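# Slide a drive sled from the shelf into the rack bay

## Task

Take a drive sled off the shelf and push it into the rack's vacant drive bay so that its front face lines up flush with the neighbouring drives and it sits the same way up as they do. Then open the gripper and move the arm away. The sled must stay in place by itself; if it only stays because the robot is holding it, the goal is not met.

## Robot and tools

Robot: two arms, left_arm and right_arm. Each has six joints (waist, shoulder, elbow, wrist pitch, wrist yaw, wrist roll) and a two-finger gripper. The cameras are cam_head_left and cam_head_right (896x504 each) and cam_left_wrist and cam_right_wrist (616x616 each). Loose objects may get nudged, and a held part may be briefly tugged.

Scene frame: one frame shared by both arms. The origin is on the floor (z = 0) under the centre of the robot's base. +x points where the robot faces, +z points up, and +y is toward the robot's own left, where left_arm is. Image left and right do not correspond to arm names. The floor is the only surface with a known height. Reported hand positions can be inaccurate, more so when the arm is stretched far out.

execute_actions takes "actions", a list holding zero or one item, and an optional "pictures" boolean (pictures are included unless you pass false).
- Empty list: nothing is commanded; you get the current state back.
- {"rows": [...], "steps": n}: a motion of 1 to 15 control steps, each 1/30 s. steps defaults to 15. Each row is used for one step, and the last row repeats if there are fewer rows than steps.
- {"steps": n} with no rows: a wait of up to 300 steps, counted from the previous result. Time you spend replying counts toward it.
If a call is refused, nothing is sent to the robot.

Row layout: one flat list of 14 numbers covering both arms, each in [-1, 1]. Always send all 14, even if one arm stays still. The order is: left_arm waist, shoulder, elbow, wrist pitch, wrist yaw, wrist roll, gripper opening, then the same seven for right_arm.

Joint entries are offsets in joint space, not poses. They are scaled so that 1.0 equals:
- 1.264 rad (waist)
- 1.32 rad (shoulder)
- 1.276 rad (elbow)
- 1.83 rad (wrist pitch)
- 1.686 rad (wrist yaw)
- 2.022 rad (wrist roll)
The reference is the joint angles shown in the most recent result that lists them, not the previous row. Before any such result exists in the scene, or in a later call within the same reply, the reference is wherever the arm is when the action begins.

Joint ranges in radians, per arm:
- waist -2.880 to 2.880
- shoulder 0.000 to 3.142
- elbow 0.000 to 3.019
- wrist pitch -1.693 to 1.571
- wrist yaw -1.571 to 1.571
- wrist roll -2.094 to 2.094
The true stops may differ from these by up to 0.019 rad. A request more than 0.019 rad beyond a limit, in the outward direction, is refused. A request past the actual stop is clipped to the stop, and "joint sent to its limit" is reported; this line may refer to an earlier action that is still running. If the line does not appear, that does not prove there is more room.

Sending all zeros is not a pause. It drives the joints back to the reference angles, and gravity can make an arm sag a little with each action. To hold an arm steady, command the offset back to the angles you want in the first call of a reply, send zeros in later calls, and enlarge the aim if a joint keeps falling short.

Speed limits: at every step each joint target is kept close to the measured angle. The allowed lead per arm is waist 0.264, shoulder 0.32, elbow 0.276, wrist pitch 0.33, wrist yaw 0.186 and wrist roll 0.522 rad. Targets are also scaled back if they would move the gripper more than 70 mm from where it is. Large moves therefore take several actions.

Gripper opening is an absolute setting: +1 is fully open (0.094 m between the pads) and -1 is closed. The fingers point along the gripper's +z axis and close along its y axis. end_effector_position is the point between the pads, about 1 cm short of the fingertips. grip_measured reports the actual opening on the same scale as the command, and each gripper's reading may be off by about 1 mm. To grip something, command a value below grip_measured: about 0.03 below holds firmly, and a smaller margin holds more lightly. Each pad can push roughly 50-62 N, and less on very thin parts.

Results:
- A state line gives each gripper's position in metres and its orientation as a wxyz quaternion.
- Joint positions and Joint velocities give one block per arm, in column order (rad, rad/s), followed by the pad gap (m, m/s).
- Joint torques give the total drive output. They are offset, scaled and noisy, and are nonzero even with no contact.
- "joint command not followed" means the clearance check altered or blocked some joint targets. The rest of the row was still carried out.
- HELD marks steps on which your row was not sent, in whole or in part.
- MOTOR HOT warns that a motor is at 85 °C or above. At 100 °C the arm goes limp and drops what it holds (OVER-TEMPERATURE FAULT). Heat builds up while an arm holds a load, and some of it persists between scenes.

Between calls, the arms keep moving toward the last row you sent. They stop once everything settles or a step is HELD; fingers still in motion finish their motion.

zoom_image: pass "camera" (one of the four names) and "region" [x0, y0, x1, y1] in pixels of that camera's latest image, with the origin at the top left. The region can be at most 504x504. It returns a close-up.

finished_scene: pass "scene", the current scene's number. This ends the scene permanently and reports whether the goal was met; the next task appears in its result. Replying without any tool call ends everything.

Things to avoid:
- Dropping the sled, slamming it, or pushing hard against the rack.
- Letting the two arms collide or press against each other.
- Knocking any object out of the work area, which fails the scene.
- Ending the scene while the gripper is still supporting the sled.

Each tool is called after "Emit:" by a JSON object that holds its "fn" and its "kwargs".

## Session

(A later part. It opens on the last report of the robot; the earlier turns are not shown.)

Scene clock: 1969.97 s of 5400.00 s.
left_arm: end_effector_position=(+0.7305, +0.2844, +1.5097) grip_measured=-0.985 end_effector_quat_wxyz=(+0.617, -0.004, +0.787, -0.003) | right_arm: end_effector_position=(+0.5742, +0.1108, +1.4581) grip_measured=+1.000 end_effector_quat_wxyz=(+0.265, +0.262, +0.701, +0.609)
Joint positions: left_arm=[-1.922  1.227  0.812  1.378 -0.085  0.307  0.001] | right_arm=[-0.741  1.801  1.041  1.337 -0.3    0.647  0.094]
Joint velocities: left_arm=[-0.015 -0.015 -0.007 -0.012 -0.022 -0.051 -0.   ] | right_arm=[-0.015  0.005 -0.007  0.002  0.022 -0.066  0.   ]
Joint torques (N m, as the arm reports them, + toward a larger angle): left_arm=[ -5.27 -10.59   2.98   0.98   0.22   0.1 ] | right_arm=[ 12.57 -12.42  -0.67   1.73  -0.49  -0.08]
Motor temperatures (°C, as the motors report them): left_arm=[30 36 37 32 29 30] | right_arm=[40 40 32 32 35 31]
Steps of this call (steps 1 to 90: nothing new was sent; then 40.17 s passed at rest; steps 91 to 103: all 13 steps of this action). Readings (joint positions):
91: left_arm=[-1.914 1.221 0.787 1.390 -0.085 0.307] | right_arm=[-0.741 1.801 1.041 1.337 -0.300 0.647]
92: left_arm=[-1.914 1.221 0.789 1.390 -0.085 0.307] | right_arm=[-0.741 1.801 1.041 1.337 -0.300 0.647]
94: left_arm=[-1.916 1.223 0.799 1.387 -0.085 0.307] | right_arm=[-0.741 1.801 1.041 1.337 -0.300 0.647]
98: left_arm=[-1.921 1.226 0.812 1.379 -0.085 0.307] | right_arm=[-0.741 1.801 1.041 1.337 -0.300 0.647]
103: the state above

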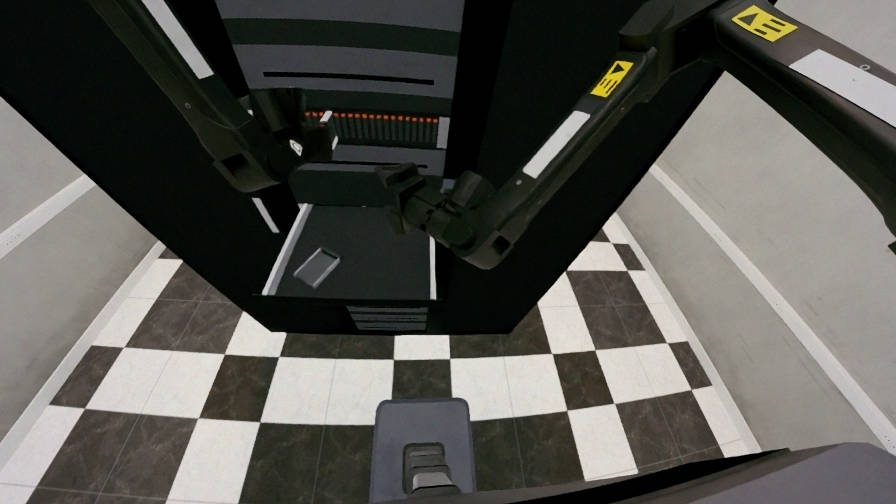

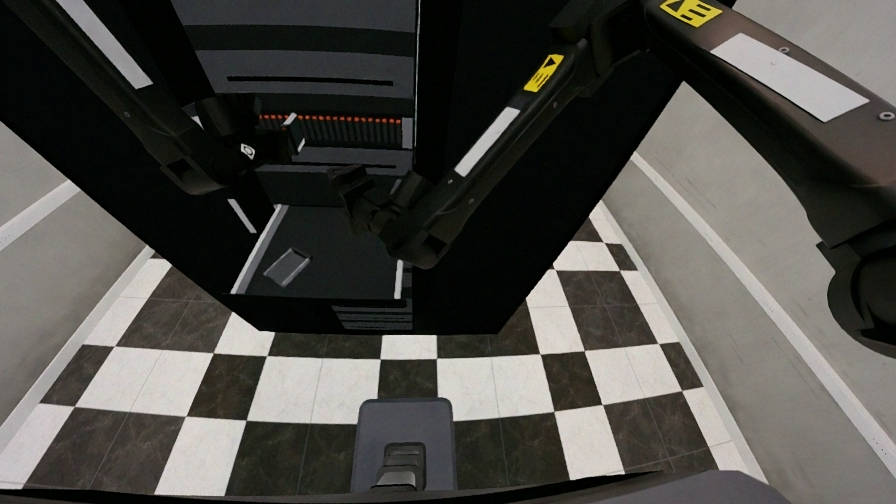

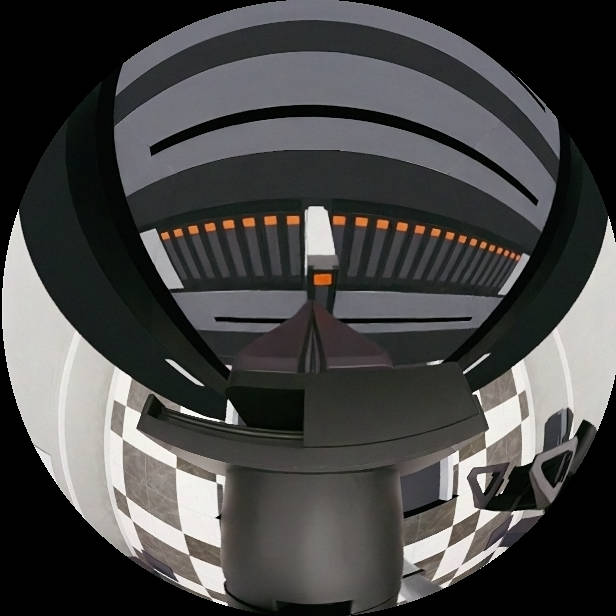

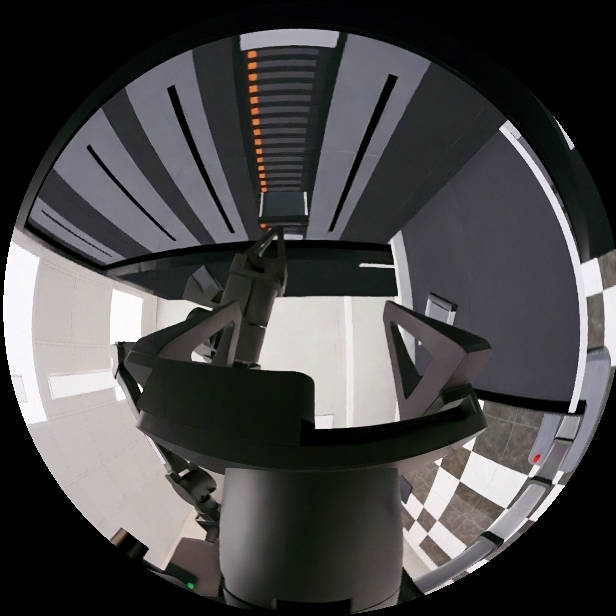

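Emit:
{"fn": "execute_actions", "kwargs": {"actions": [{"rows": [[0,0,-0.016,0.004,0,0,-1, 0,-0.002,0,0.004,0,0,1],[0,0,-0.018,0.004,0,0,-1, 0,-0.002,0,0.004,0,0,1],[0,0.006,-0.018,0.004,0,0,-1, 0,-0.002,0,0.004,0,0,1],[-0.004,0.011,-0.018,0.004,0,0,-1, 0,-0.002,0,0.004,0,0,1],[-0.009,0.014,-0.018,0.004,0,0,-1, 0,-0.002,0,0.004,0,0,1],[-0.012,0.016,-0.018,0.004,0,0,-1, 0,-0.002,0,0.004,0,0,1],[-0.0135,0.0172,-0.018,0.004,0,0,-1, 0,-0.002,0,0.004,0,0,1],[-0.014,0.0175,-0.018,0.004,0,0,-1, 0,-0.002,0,0.004,0,0,1]], "steps": 14}]}}

Emit:
{"fn": "zoom_image", "kwargs": {"camera": "cam_left_wrist", "region": [263, 190, 363, 330]}}

Emit:
{"fn": "zoom_image", "kwargs": {"camera": "cam_right_wrist", "region": [230, 170, 340, 280]}}

Scene clock: 2001.13 s of 5400.00 s.
left_arm: end_effector_position=(+0.7214, +0.2789, +1.5029) grip_measured=-0.985 end_effector_quat_wxyz=(+0.608, -0.002, +0.794, -0.009) | right_arm: end_effector_position=(+0.5742, +0.1108, +1.4581) grip_measured=+1.000 end_effector_quat_wxyz=(+0.265, +0.262, +0.701, +0.609)
Joint positions: left_arm=[-1.929  1.235  0.796  1.378 -0.085  0.307  0.001] | right_arm=[-0.741  1.801  1.041  1.337 -0.3    0.647  0.094]
Joint velocities: left_arm=[-0.015 -0.024  0.022 -0.002  0.066  0.037  0.001] | right_arm=[-0.005 -0.005 -0.007 -0.012 -0.051  0.037  0.   ]
Joint torques (N m, as the arm reports them, + toward a larger angle): left_arm=[ -5.15 -10.13   0.21   1.85   0.22   0.1 ] | right_arm=[ 12.73 -12.41  -0.64   1.76  -0.49  -0.09]
Motor temperatures (°C, as the motors report them): left_arm=[30 36 37 32 29 30] | right_arm=[40 40 32 32 35 31]
Steps of this call (steps 1 to 15: the robot went on to your last target; steps 16 to 90: nothing new was sent; then 27.70 s passed at rest; steps 91 to 104: all 14 steps of this action). Readings (joint positions):
91: left_arm=[-1.922 1.227 0.810 1.378 -0.085 0.307] | right_arm=[-0.741 1.801 1.041 1.337 -0.300 0.647]
92: left_arm=[-1.922 1.227 0.807 1.378 -0.085 0.307] | right_arm=[-0.741 1.801 1.041 1.337 -0.300 0.647]
94: left_arm=[-1.922 1.227 0.799 1.378 -0.085 0.307] | right_arm=[-0.741 1.801 1.041 1.337 -0.300 0.647]
98: left_arm=[-1.924 1.230 0.796 1.378 -0.085 0.307] | right_arm=[-0.741 1.801 1.041 1.337 -0.300 0.647]
104: the state above

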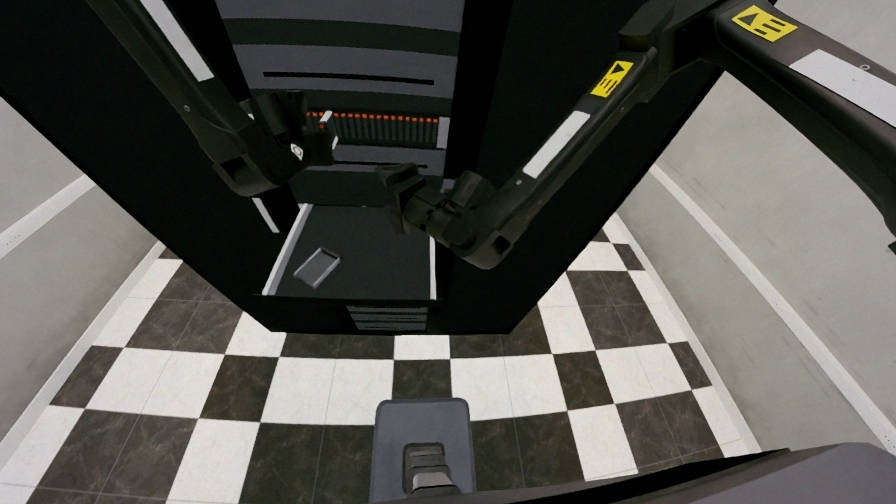

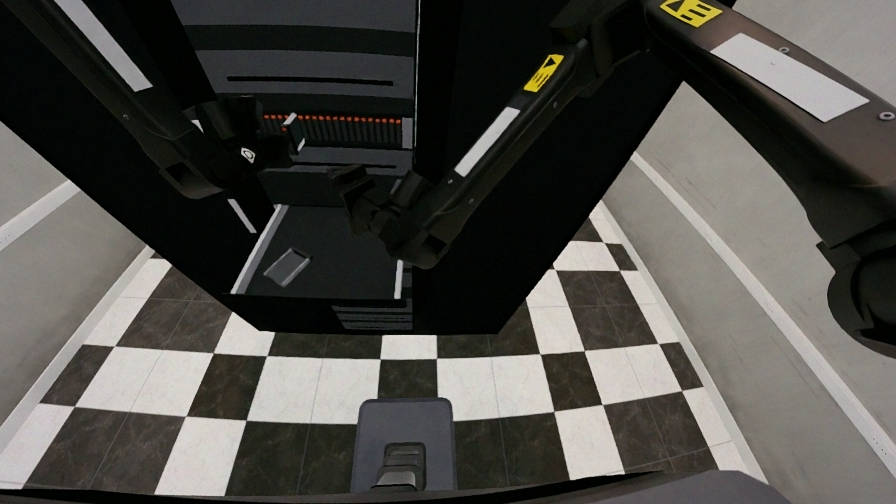

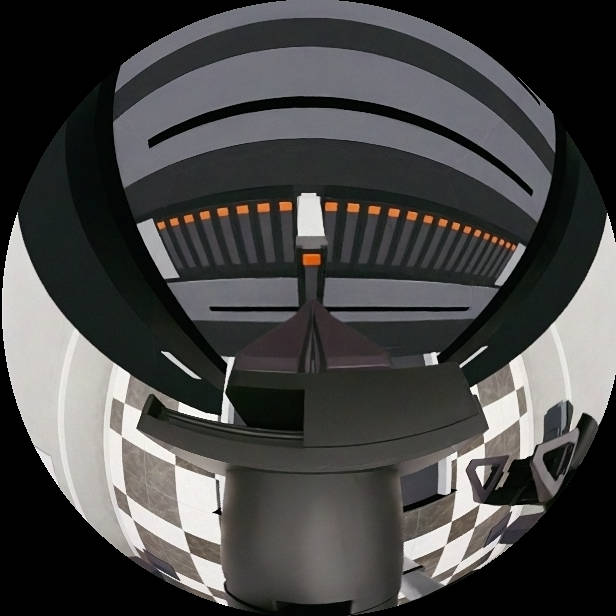

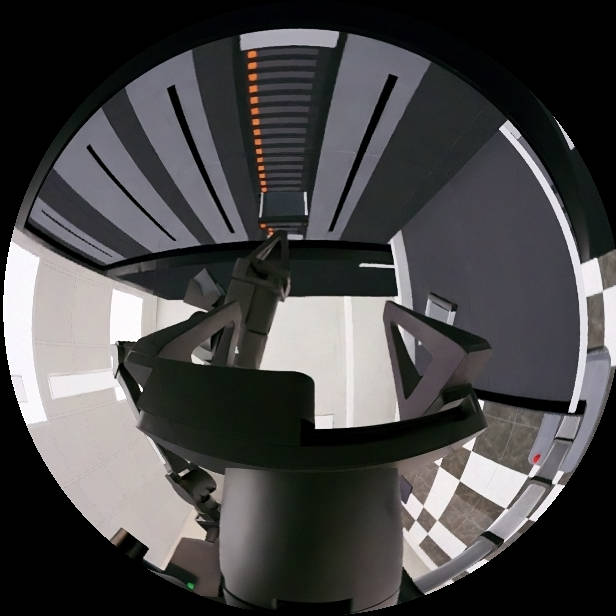

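Region (263, 190, 363, 330) of cam_left_wrist's 616x616 image, scaled by 3.600, with more detail than that image has; it fills the left 360 columns of this view, and the rest is white.

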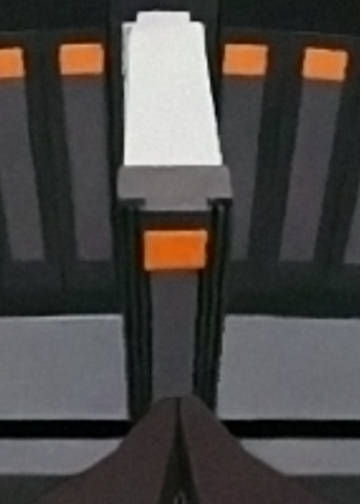

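Region (230, 170, 340, 280) of cam_right_wrist's 616x616 image, scaled by 4.582, with more detail than that image has.

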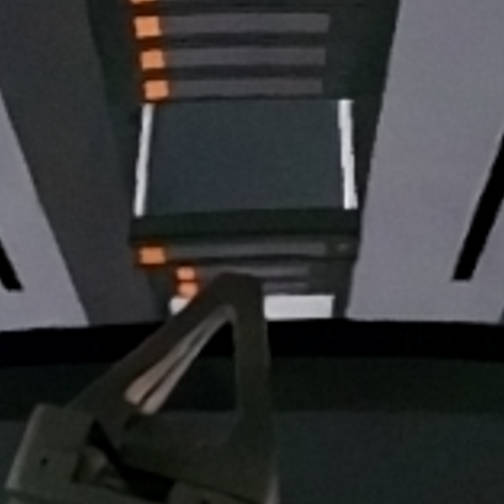

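Emit:
{"fn": "execute_actions", "kwargs": {"actions": [{"rows": [[0,-0.003,0.0204,-0.0096,0,0,-1, 0,-0.002,0,0.004,0,0,1],[0,-0.003,0.0231,-0.0115,0,0,-1, 0,-0.002,0,0.004,0,0,1],[0,-0.003,0.0259,-0.0131,0,0,-1, 0,-0.002,0,0.004,0,0,1],[0,-0.003,0.0286,-0.0153,0,0,-1, 0,-0.002,0,0.004,0,0,1],[0.002,-0.003,0.0313,-0.0169,0,0,-1, 0,-0.002,0,0.004,0,0,1],[0.004,-0.003,0.0341,-0.0191,0,0,-1, 0,-0.002,0,0.004,0,0,1],[0.006,-0.003,0.0376,-0.0213,0,0,-1, 0,-0.002,0,0.004,0,0,1],[0.008,-0.004,0.0423,-0.0238,0,0,-1, 0,-0.002,0,0.004,0,0,1],[0.010,-0.004,0.0474,-0.0268,0,0,-1, 0,-0.002,0,0.004,0,0,1],[0.0115,-0.004,0.052,-0.0295,0,0,-1, 0,-0.002,0,0.004,0,0,1],[0.0128,-0.004,0.0564,-0.0328,0,0,-1, 0,-0.002,0,0.004,0,0,1],[0.0138,-0.004,0.060,-0.0355,0,0,-1, 0,-0.002,0,0.004,0,0,1],[0.0142,-0.004,0.063,-0.0377,0,0,-1, 0,-0.002,0,0.004,0,0,1],[0.0142,-0.004,0.0645,-0.0391,0,0,-1, 0,-0.002,0,0.004,0,0,1],[0.0142,-0.004,0.065,-0.0399,0,0,-1, 0,-0.002,0,0.004,0,0,1]], "steps": 15}], "pictures": false}}

Emit:
{"fn": "execute_actions", "kwargs": {"actions": [{"steps": 8}]}}

Emit:
{"fn": "zoom_image", "kwargs": {"camera": "cam_left_wrist", "region": [263, 190, 363, 330]}}

Emit:
{"fn": "zoom_image", "kwargs": {"camera": "cam_right_wrist", "region": [230, 170, 340, 280]}}

Scene clock: 2040.57 s of 5400.00 s.
left_arm: end_effector_position=(+0.7350, +0.2789, +1.4991) grip_measured=-0.985 end_effector_quat_wxyz=(+0.603, +0.001, +0.797, -0.008) | right_arm: end_effector_position=(+0.5742, +0.1108, +1.4581) grip_measured=+1.000 end_effector_quat_wxyz=(+0.265, +0.262, +0.701, +0.609)
Joint positions: left_arm=[-1.925  1.235  0.833  1.328 -0.085  0.307  0.001] | right_arm=[-0.741  1.801  1.041  1.337 -0.3    0.647  0.094]
Joint velocities: left_arm=[ 0.005 -0.005 -0.007 -0.081  0.066  0.022 -0.001] | right_arm=[-0.005 -0.005  0.022 -0.007  0.007  0.051  0.   ]
Joint torques (N m, as the arm reports them, + toward a larger angle): left_arm=[ -2.88 -12.42   5.37   0.9    0.21   0.1 ] | right_arm=[ 12.6  -12.53  -0.68   1.74  -0.49  -0.09]
Motor temperatures (°C, as the motors report them): left_arm=[30 36 37 32 29 30] | right_arm=[40 40 32 32 34 31]
Steps of this call (steps 1 to 15: the robot went on to your last target; steps 16 to 90: nothing new was sent; then 35.93 s passed at rest; steps 91 to 105: all 15 steps of this action). Readings (joint positions):
91: left_arm=[-1.929 1.235 0.796 1.377 -0.085 0.307] | right_arm=[-0.741 1.801 1.041 1.337 -0.300 0.647]
92: left_arm=[-1.929 1.235 0.799 1.375 -0.085 0.307] | right_arm=[-0.741 1.801 1.041 1.337 -0.300 0.647]
94: left_arm=[-1.929 1.235 0.807 1.368 -0.085 0.307] | right_arm=[-0.741 1.801 1.041 1.337 -0.300 0.647]
98: left_arm=[-1.929 1.235 0.826 1.355 -0.085 0.307] | right_arm=[-0.741 1.801 1.041 1.337 -0.300 0.647]
105: the state above

Scene clock: 2040.83 s of 5400.00 s.
left_arm: end_effector_position=(+0.7350, +0.2788, +1.4981) grip_measured=-0.985 end_effector_quat_wxyz=(+0.602, +0.001, +0.799, -0.009) | right_arm: end_effector_position=(+0.5742, +0.1108, +1.4581) grip_measured=+1.000 end_effector_quat_wxyz=(+0.265, +0.262, +0.701, +0.609)
Joint positions: left_arm=[-1.925  1.235  0.834  1.323 -0.085  0.307  0.001] | right_arm=[-0.741  1.801  1.041  1.337 -0.3    0.647  0.094]
Joint velocities: left_arm=[ 0.005 -0.015  0.012 -0.012 -0.022  0.022 -0.   ] | right_arm=[-0.005  0.005  0.002 -0.007 -0.007  0.051  0.   ]
Joint torques (N m, as the arm reports them, + toward a larger angle): left_arm=[ -2.97 -12.19   5.32   0.92   0.21   0.1 ] | right_arm=[ 12.65 -12.37  -0.64   1.82  -0.49  -0.08]
Motor temperatures (°C, as the motors report them): left_arm=[30 36 37 32 29 30] | right_arm=[40 40 32 32 34 31]
Steps of this call (steps 1 to 8: the robot went on to your last target). Readings (joint positions):
1: left_arm=[-1.925 1.235 0.834 1.326 -0.085 0.307] | right_arm=[-0.741 1.801 1.041 1.337 -0.300 0.647]
2: left_arm=[-1.925 1.235 0.834 1.325 -0.085 0.307] | right_arm=[-0.741 1.801 1.041 1.337 -0.300 0.647]
4: left_arm=[-1.925 1.235 0.834 1.323 -0.085 0.307] | right_arm=[-0.741 1.801 1.041 1.337 -0.300 0.647]
8: the state above

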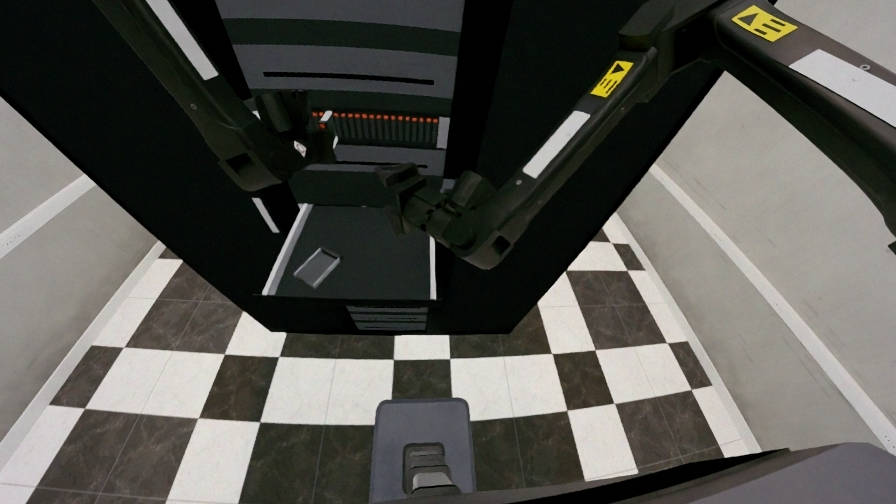

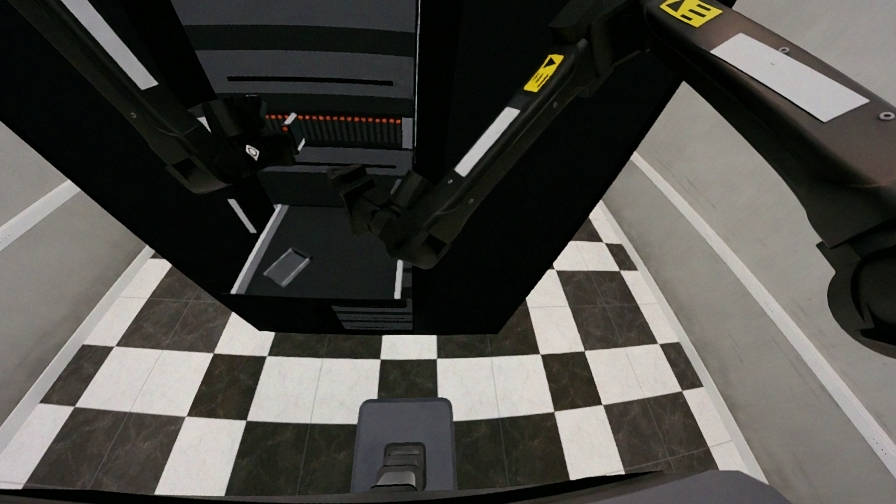

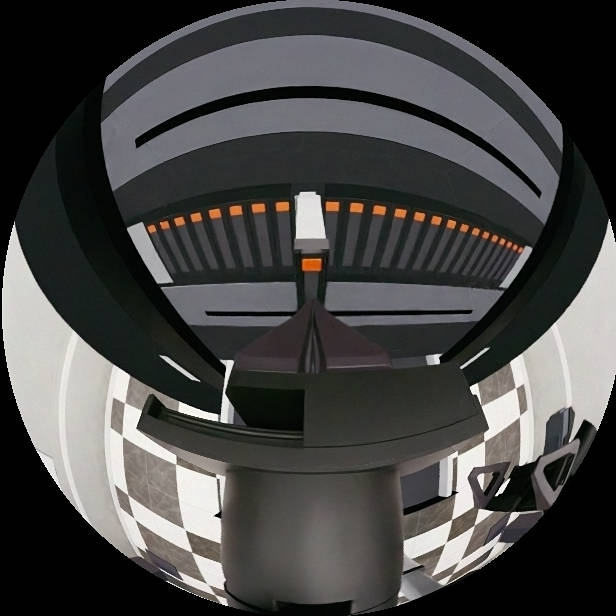

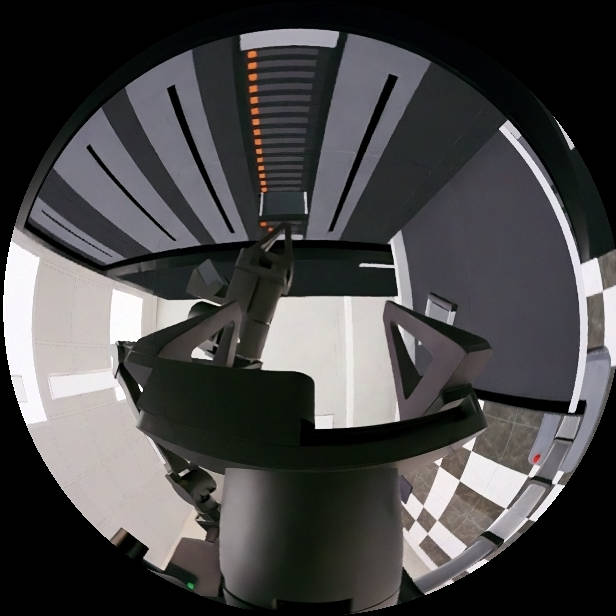

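Region (263, 190, 363, 330) of cam_left_wrist's 616x616 image, scaled by 3.600, with more detail than that image has; it fills the left 360 columns of this view, and the rest is white.

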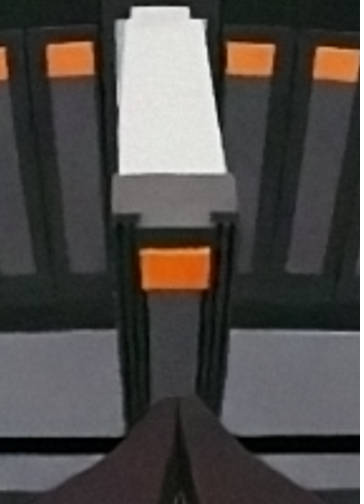

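Region (230, 170, 340, 280) of cam_right_wrist's 616x616 image, scaled by 4.582, with more detail than that image has.

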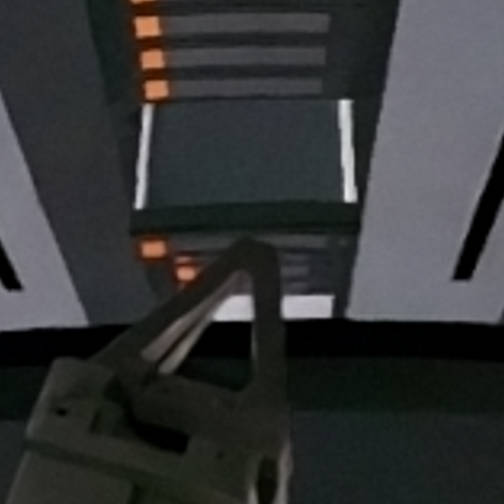

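Emit:
{"fn": "execute_actions", "kwargs": {"actions": [{"rows": [[0.010,-0.004,0.030,0.004,0,0,-1, 0,-0.002,0,0.004,0,0,1],[0.012,-0.004,0.030,0.008,0,0,-1, 0,-0.002,0,0.004,0,0,1],[0.014,-0.004,0.030,0.011,0,0,-1, 0,-0.002,0,0.004,0,0,1],[0.0155,-0.004,0.030,0.013,0,0,-1, 0,-0.002,0,0.004,0,0,1],[0.017,-0.004,0.030,0.0145,0,0,-1, 0,-0.002,0,0.004,0,0,1],[0.018,-0.004,0.031,0.0155,0,0,-1, 0,-0.002,0,0.004,0,0,1],[0.018,-0.004,0.032,0.016,0,0,-1, 0,-0.002,0,0.004,0,0,1],[0.018,-0.004,0.033,0.016,0,0,-1, 0,-0.002,0,0.004,0,0,1],[0.018,-0.004,0.034,0.014,0,0,-1, 0,-0.002,0,0.004,0,0,1],[0.018,-0.004,0.035,0.010,0,0,-1, 0,-0.002,0,0.004,0,0,1],[0.018,-0.004,0.036,0.006,0,0,-1, 0,-0.002,0,0.004,0,0,1]], "steps": 13}]}}

Emit:
{"fn": "zoom_image", "kwargs": {"camera": "cam_left_wrist", "region": [263, 190, 363, 330]}}

Emit:
{"fn": "zoom_image", "kwargs": {"camera": "cam_right_wrist", "region": [230, 170, 340, 280]}}

Scene clock: 2059.93 s of 5400.00 s.
left_arm: end_effector_position=(+0.7459, +0.2852, +1.5033) grip_measured=-0.985 end_effector_quat_wxyz=(+0.612, -0.001, +0.791, -0.001) | right_arm: end_effector_position=(+0.5742, +0.1108, +1.4581) grip_measured=+1.000 end_effector_quat_wxyz=(+0.265, +0.262, +0.701, +0.609)
Joint positions: left_arm=[-1.915  1.235  0.858  1.329 -0.085  0.307  0.001] | right_arm=[-0.741  1.801  1.041  1.337 -0.3    0.647  0.094]
Joint velocities: left_arm=[-0.024  0.005 -0.007  0.017 -0.022  0.037 -0.   ] | right_arm=[-0.005 -0.005 -0.012 -0.012  0.007 -0.022  0.   ]
Joint torques (N m, as the arm reports them, + toward a larger angle): left_arm=[ -2.84 -12.46   3.55   1.82   0.19   0.1 ] | right_arm=[ 12.68 -12.37  -0.68   1.79  -0.49  -0.08]
Motor temperatures (°C, as the motors report them): left_arm=[30 36 37 32 29 30] | right_arm=[40 39 32 32 34 31]
Steps of this call (steps 1 to 15: the robot went on to your last target; steps 16 to 90: nothing new was sent; then 15.67 s passed at rest; steps 91 to 103: all 13 steps of this action). Readings (joint positions):
91: left_arm=[-1.925 1.235 0.834 1.323 -0.085 0.307] | right_arm=[-0.741 1.801 1.041 1.337 -0.300 0.647]
92: left_arm=[-1.925 1.235 0.834 1.323 -0.085 0.307] | right_arm=[-0.741 1.801 1.041 1.337 -0.300 0.647]
94: left_arm=[-1.924 1.235 0.834 1.325 -0.085 0.307] | right_arm=[-0.741 1.801 1.041 1.337 -0.300 0.647]
98: left_arm=[-1.917 1.235 0.849 1.329 -0.085 0.307] | right_arm=[-0.741 1.801 1.041 1.337 -0.300 0.647]
103: the state above

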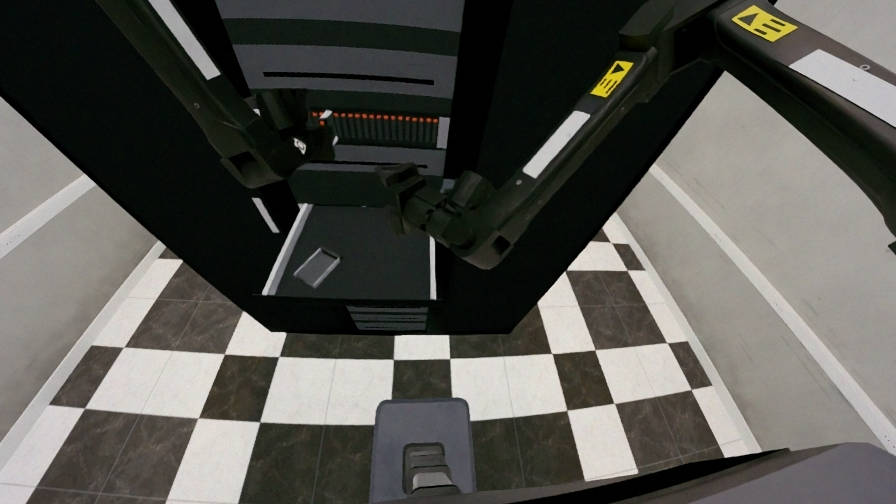

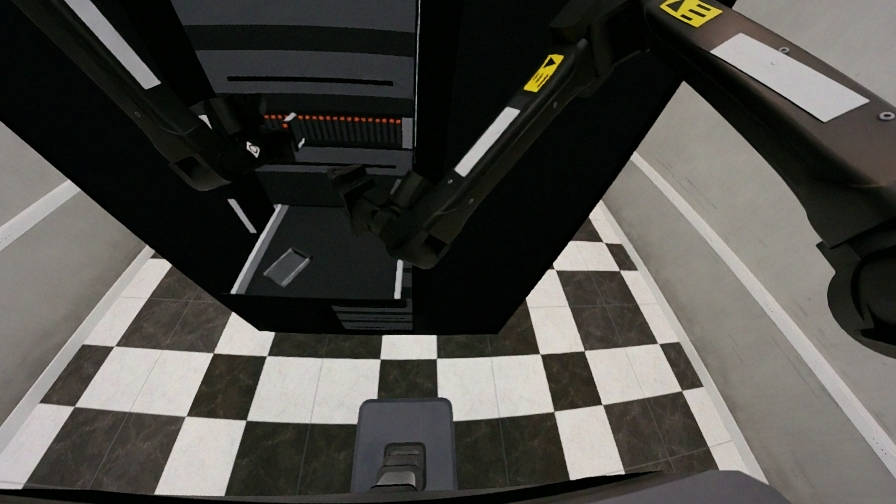

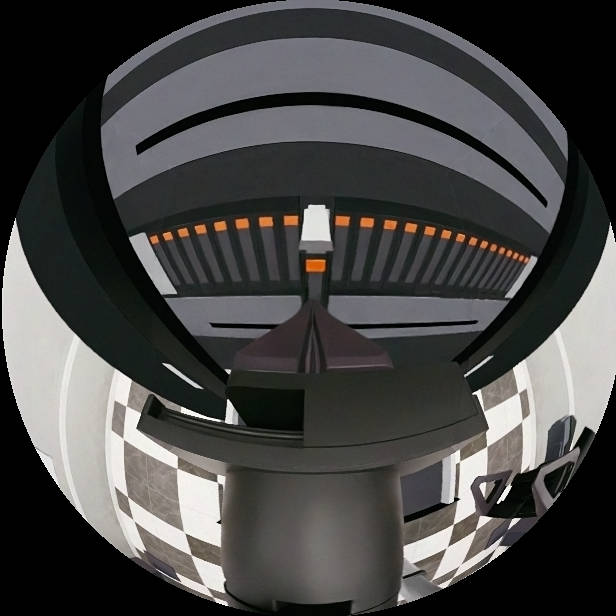

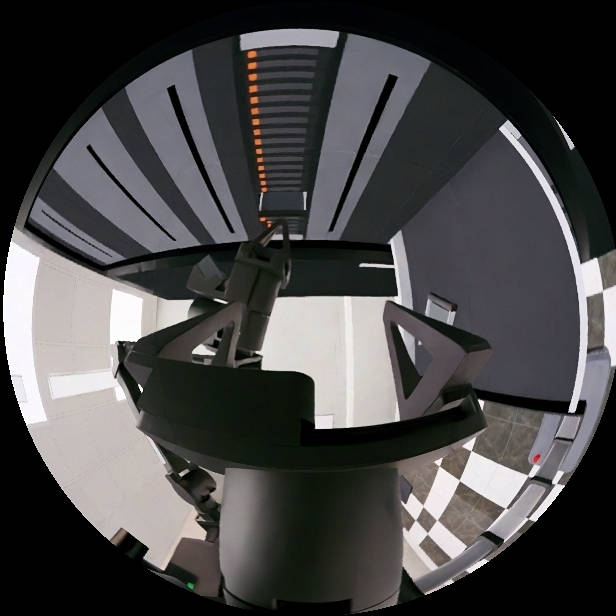

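Region (263, 190, 363, 330) of cam_left_wrist's 616x616 image, scaled by 3.600, with more detail than that image has; it fills the left 360 columns of this view, and the rest is white.

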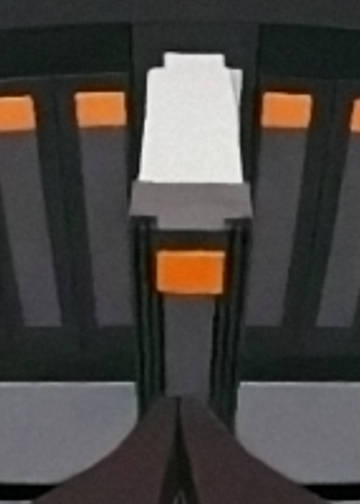

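Region (230, 170, 340, 280) of cam_right_wrist's 616x616 image, scaled by 4.582, with more detail than that image has.

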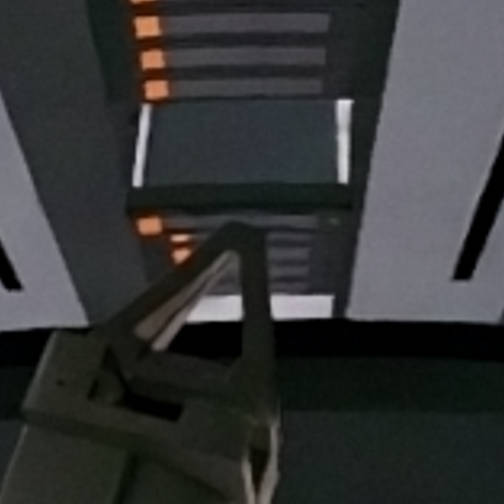

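Emit:
{"fn": "execute_actions", "kwargs": {"actions": [{"rows": [[-0.005,-0.004,0.0235,-0.006,0,0,-1, 0,-0.002,0,0.004,0,0,1],[-0.009,-0.004,0.0255,-0.0098,0,0,-1, 0,-0.002,0,0.004,0,0,1],[-0.0118,-0.004,0.029,-0.0128,0,0,-1, 0,-0.002,0,0.004,0,0,1],[-0.0115,-0.004,0.0333,-0.0156,0,0,-1, 0,-0.002,0,0.004,0,0,1],[-0.0112,-0.004,0.0376,-0.0187,0,0,-1, 0,-0.002,0,0.004,0,0,1],[-0.0112,-0.004,0.0419,-0.0219,0,0,-1, 0,-0.002,0,0.004,0,0,1],[-0.0112,-0.004,0.0462,-0.025,0,0,-1, 0,-0.002,0,0.004,0,0,1],[-0.0112,-0.004,0.0505,-0.0281,0,0,-1, 0,-0.002,0,0.004,0,0,1],[-0.009,-0.004,0.0549,-0.0313,0,0,-1, 0,-0.002,0,0.004,0,0,1],[-0.006,-0.004,0.0592,-0.0344,0,0,-1, 0,-0.002,0,0.004,0,0,1],[-0.004,-0.004,0.0631,-0.0375,0,0,-1, 0,-0.002,0,0.004,0,0,1],[-0.004,-0.004,0.0662,-0.0403,0,0,-1, 0,-0.002,0,0.004,0,0,1],[-0.004,-0.004,0.0682,-0.0426,0,0,-1, 0,-0.002,0,0.004,0,0,1],[-0.004,-0.004,0.069,-0.044,0,0,-1, 0,-0.002,0,0.004,0,0,1],[-0.004,-0.004,0.069,-0.0446,0,0,-1, 0,-0.002,0,0.004,0,0,1]], "steps": 15}], "pictures": false}}

Emit:
{"fn": "execute_actions", "kwargs": {"actions": [{"steps": 6}]}}

Emit:
{"fn": "zoom_image", "kwargs": {"camera": "cam_left_wrist", "region": [263, 190, 363, 330]}}

Emit:
{"fn": "zoom_image", "kwargs": {"camera": "cam_right_wrist", "region": [230, 150, 340, 260]}}

Scene clock: 2081.70 s of 5400.00 s.
left_arm: end_effector_position=(+0.7710, +0.2840, +1.5050) grip_measured=-0.985 end_effector_quat_wxyz=(+0.613, -0.002, +0.790, -0.003) | right_arm: end_effector_position=(+0.5742, +0.1108, +1.4581) grip_measured=+1.000 end_effector_quat_wxyz=(+0.265, +0.262, +0.701, +0.609)
Joint positions: left_arm=[-1.918  1.235  0.923  1.265 -0.085  0.307  0.001] | right_arm=[-0.741  1.801  1.041  1.337 -0.3    0.647  0.094]
Joint velocities: left_arm=[-0.024 -0.015  0.051 -0.076 -0.037 -0.007 -0.   ] | right_arm=[ 0.005 -0.005 -0.012  0.002  0.007  0.007  0.   ]
Joint torques (N m, as the arm reports them, + toward a larger angle): left_arm=[ -4.64 -12.99   3.92   1.13   0.21   0.1 ] | right_arm=[ 12.51 -12.54  -0.66   1.78  -0.49  -0.09]
Motor temperatures (°C, as the motors report them): left_arm=[30 36 37 32 29 30] | right_arm=[40 39 32 32 34 31]
Steps of this call (steps 1 to 15: the robot went on to your last target; steps 16 to 90: nothing new was sent; then 18.27 s passed at rest; steps 91 to 105: all 15 steps of this action). Readings (joint positions):
91: left_arm=[-1.915 1.235 0.858 1.328 -0.085 0.307] | right_arm=[-0.741 1.801 1.041 1.337 -0.300 0.647]
92: left_arm=[-1.916 1.235 0.858 1.326 -0.085 0.307] | right_arm=[-0.741 1.801 1.041 1.337 -0.300 0.647]
94: left_arm=[-1.917 1.235 0.864 1.319 -0.085 0.307] | right_arm=[-0.741 1.801 1.041 1.337 -0.300 0.647]
98: left_arm=[-1.918 1.235 0.890 1.299 -0.085 0.307] | right_arm=[-0.741 1.801 1.041 1.337 -0.300 0.647]
105: the state above

Scene clock: 2081.90 s of 5400.00 s.
left_arm: end_effector_position=(+0.7717, +0.2838, +1.5044) grip_measured=-0.985 end_effector_quat_wxyz=(+0.612, -0.001, +0.791, -0.003) | right_arm: end_effector_position=(+0.5742, +0.1108, +1.4581) grip_measured=+1.000 end_effector_quat_wxyz=(+0.265, +0.262, +0.701, +0.609)
Joint positions: left_arm=[-1.918  1.235  0.926  1.26  -0.085  0.307  0.001] | right_arm=[-0.741  1.801  1.041  1.337 -0.3    0.647  0.094]
Joint velocities: left_arm=[-0.005 -0.015  0.017  0.002 -0.081 -0.081  0.   ] | right_arm=[-0.005 -0.015 -0.012 -0.002 -0.051 -0.007  0.   ]
Joint torques (N m, as the arm reports them, + toward a larger angle): left_arm=[ -4.62 -13.3    4.     1.17   0.21   0.1 ] | right_arm=[ 12.6  -12.32  -0.65   1.79  -0.48  -0.1 ]
Motor temperatures (°C, as the motors report them): left_arm=[30 36 37 32 29 30] | right_arm=[40 39 32 32 34 31]
Steps of this call (steps 1 to 6: the robot went on to your last target). Readings (joint positions):
1: left_arm=[-1.918 1.235 0.925 1.263 -0.085 0.307] | right_arm=[-0.741 1.801 1.041 1.337 -0.300 0.647]
2: left_arm=[-1.918 1.235 0.926 1.262 -0.085 0.307] | right_arm=[-0.741 1.801 1.041 1.337 -0.300 0.647]
4: left_arm=[-1.918 1.235 0.926 1.260 -0.085 0.307] | right_arm=[-0.741 1.801 1.041 1.337 -0.300 0.647]
6: the state above

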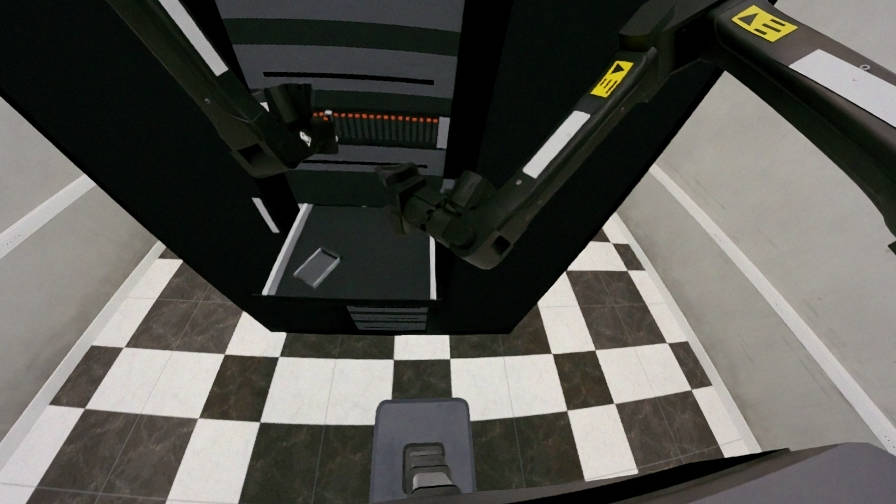

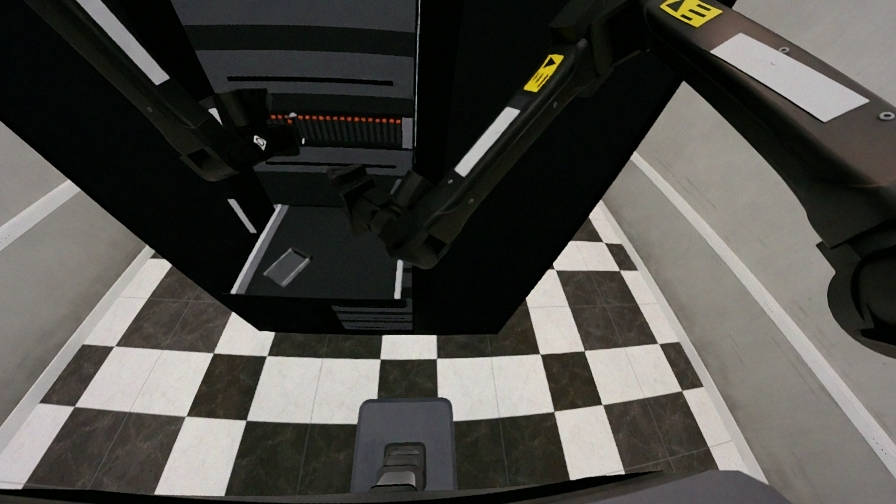

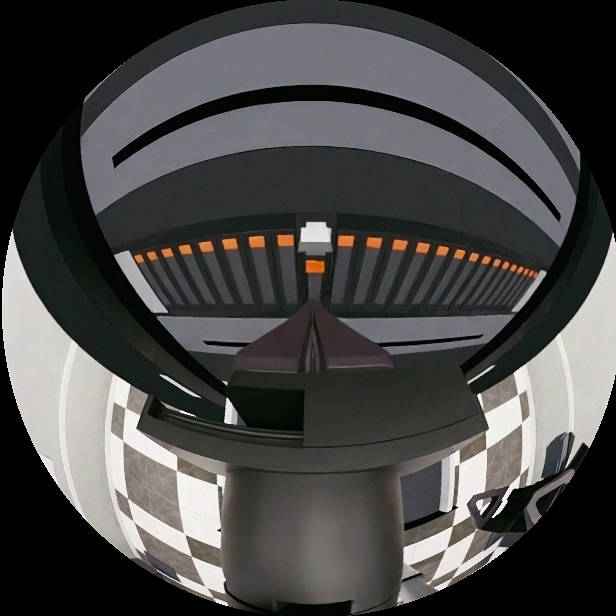

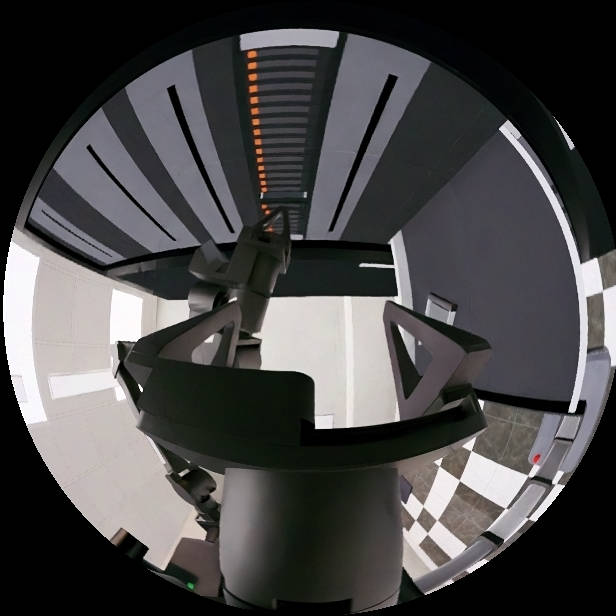

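Region (263, 190, 363, 330) of cam_left_wrist's 616x616 image, scaled by 3.600, with more detail than that image has; it fills the left 360 columns of this view, and the rest is white.

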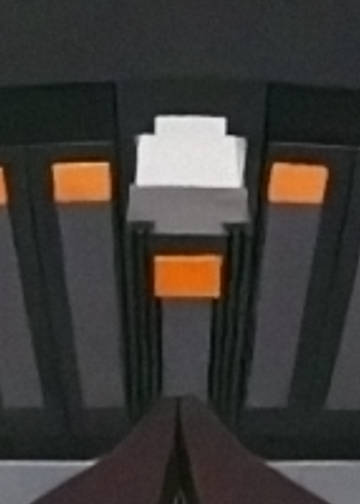

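Region (230, 150, 340, 260) of cam_right_wrist's 616x616 image, scaled by 4.582, with more detail than that image has.

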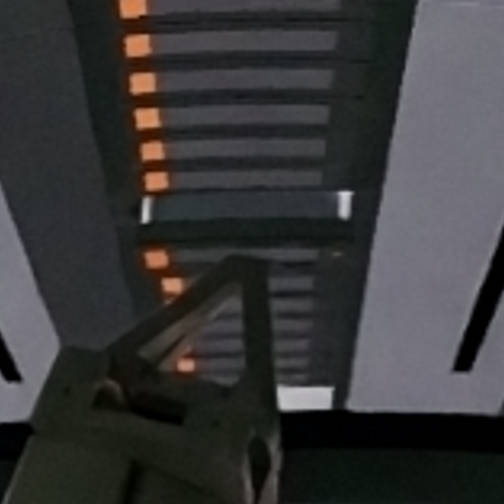

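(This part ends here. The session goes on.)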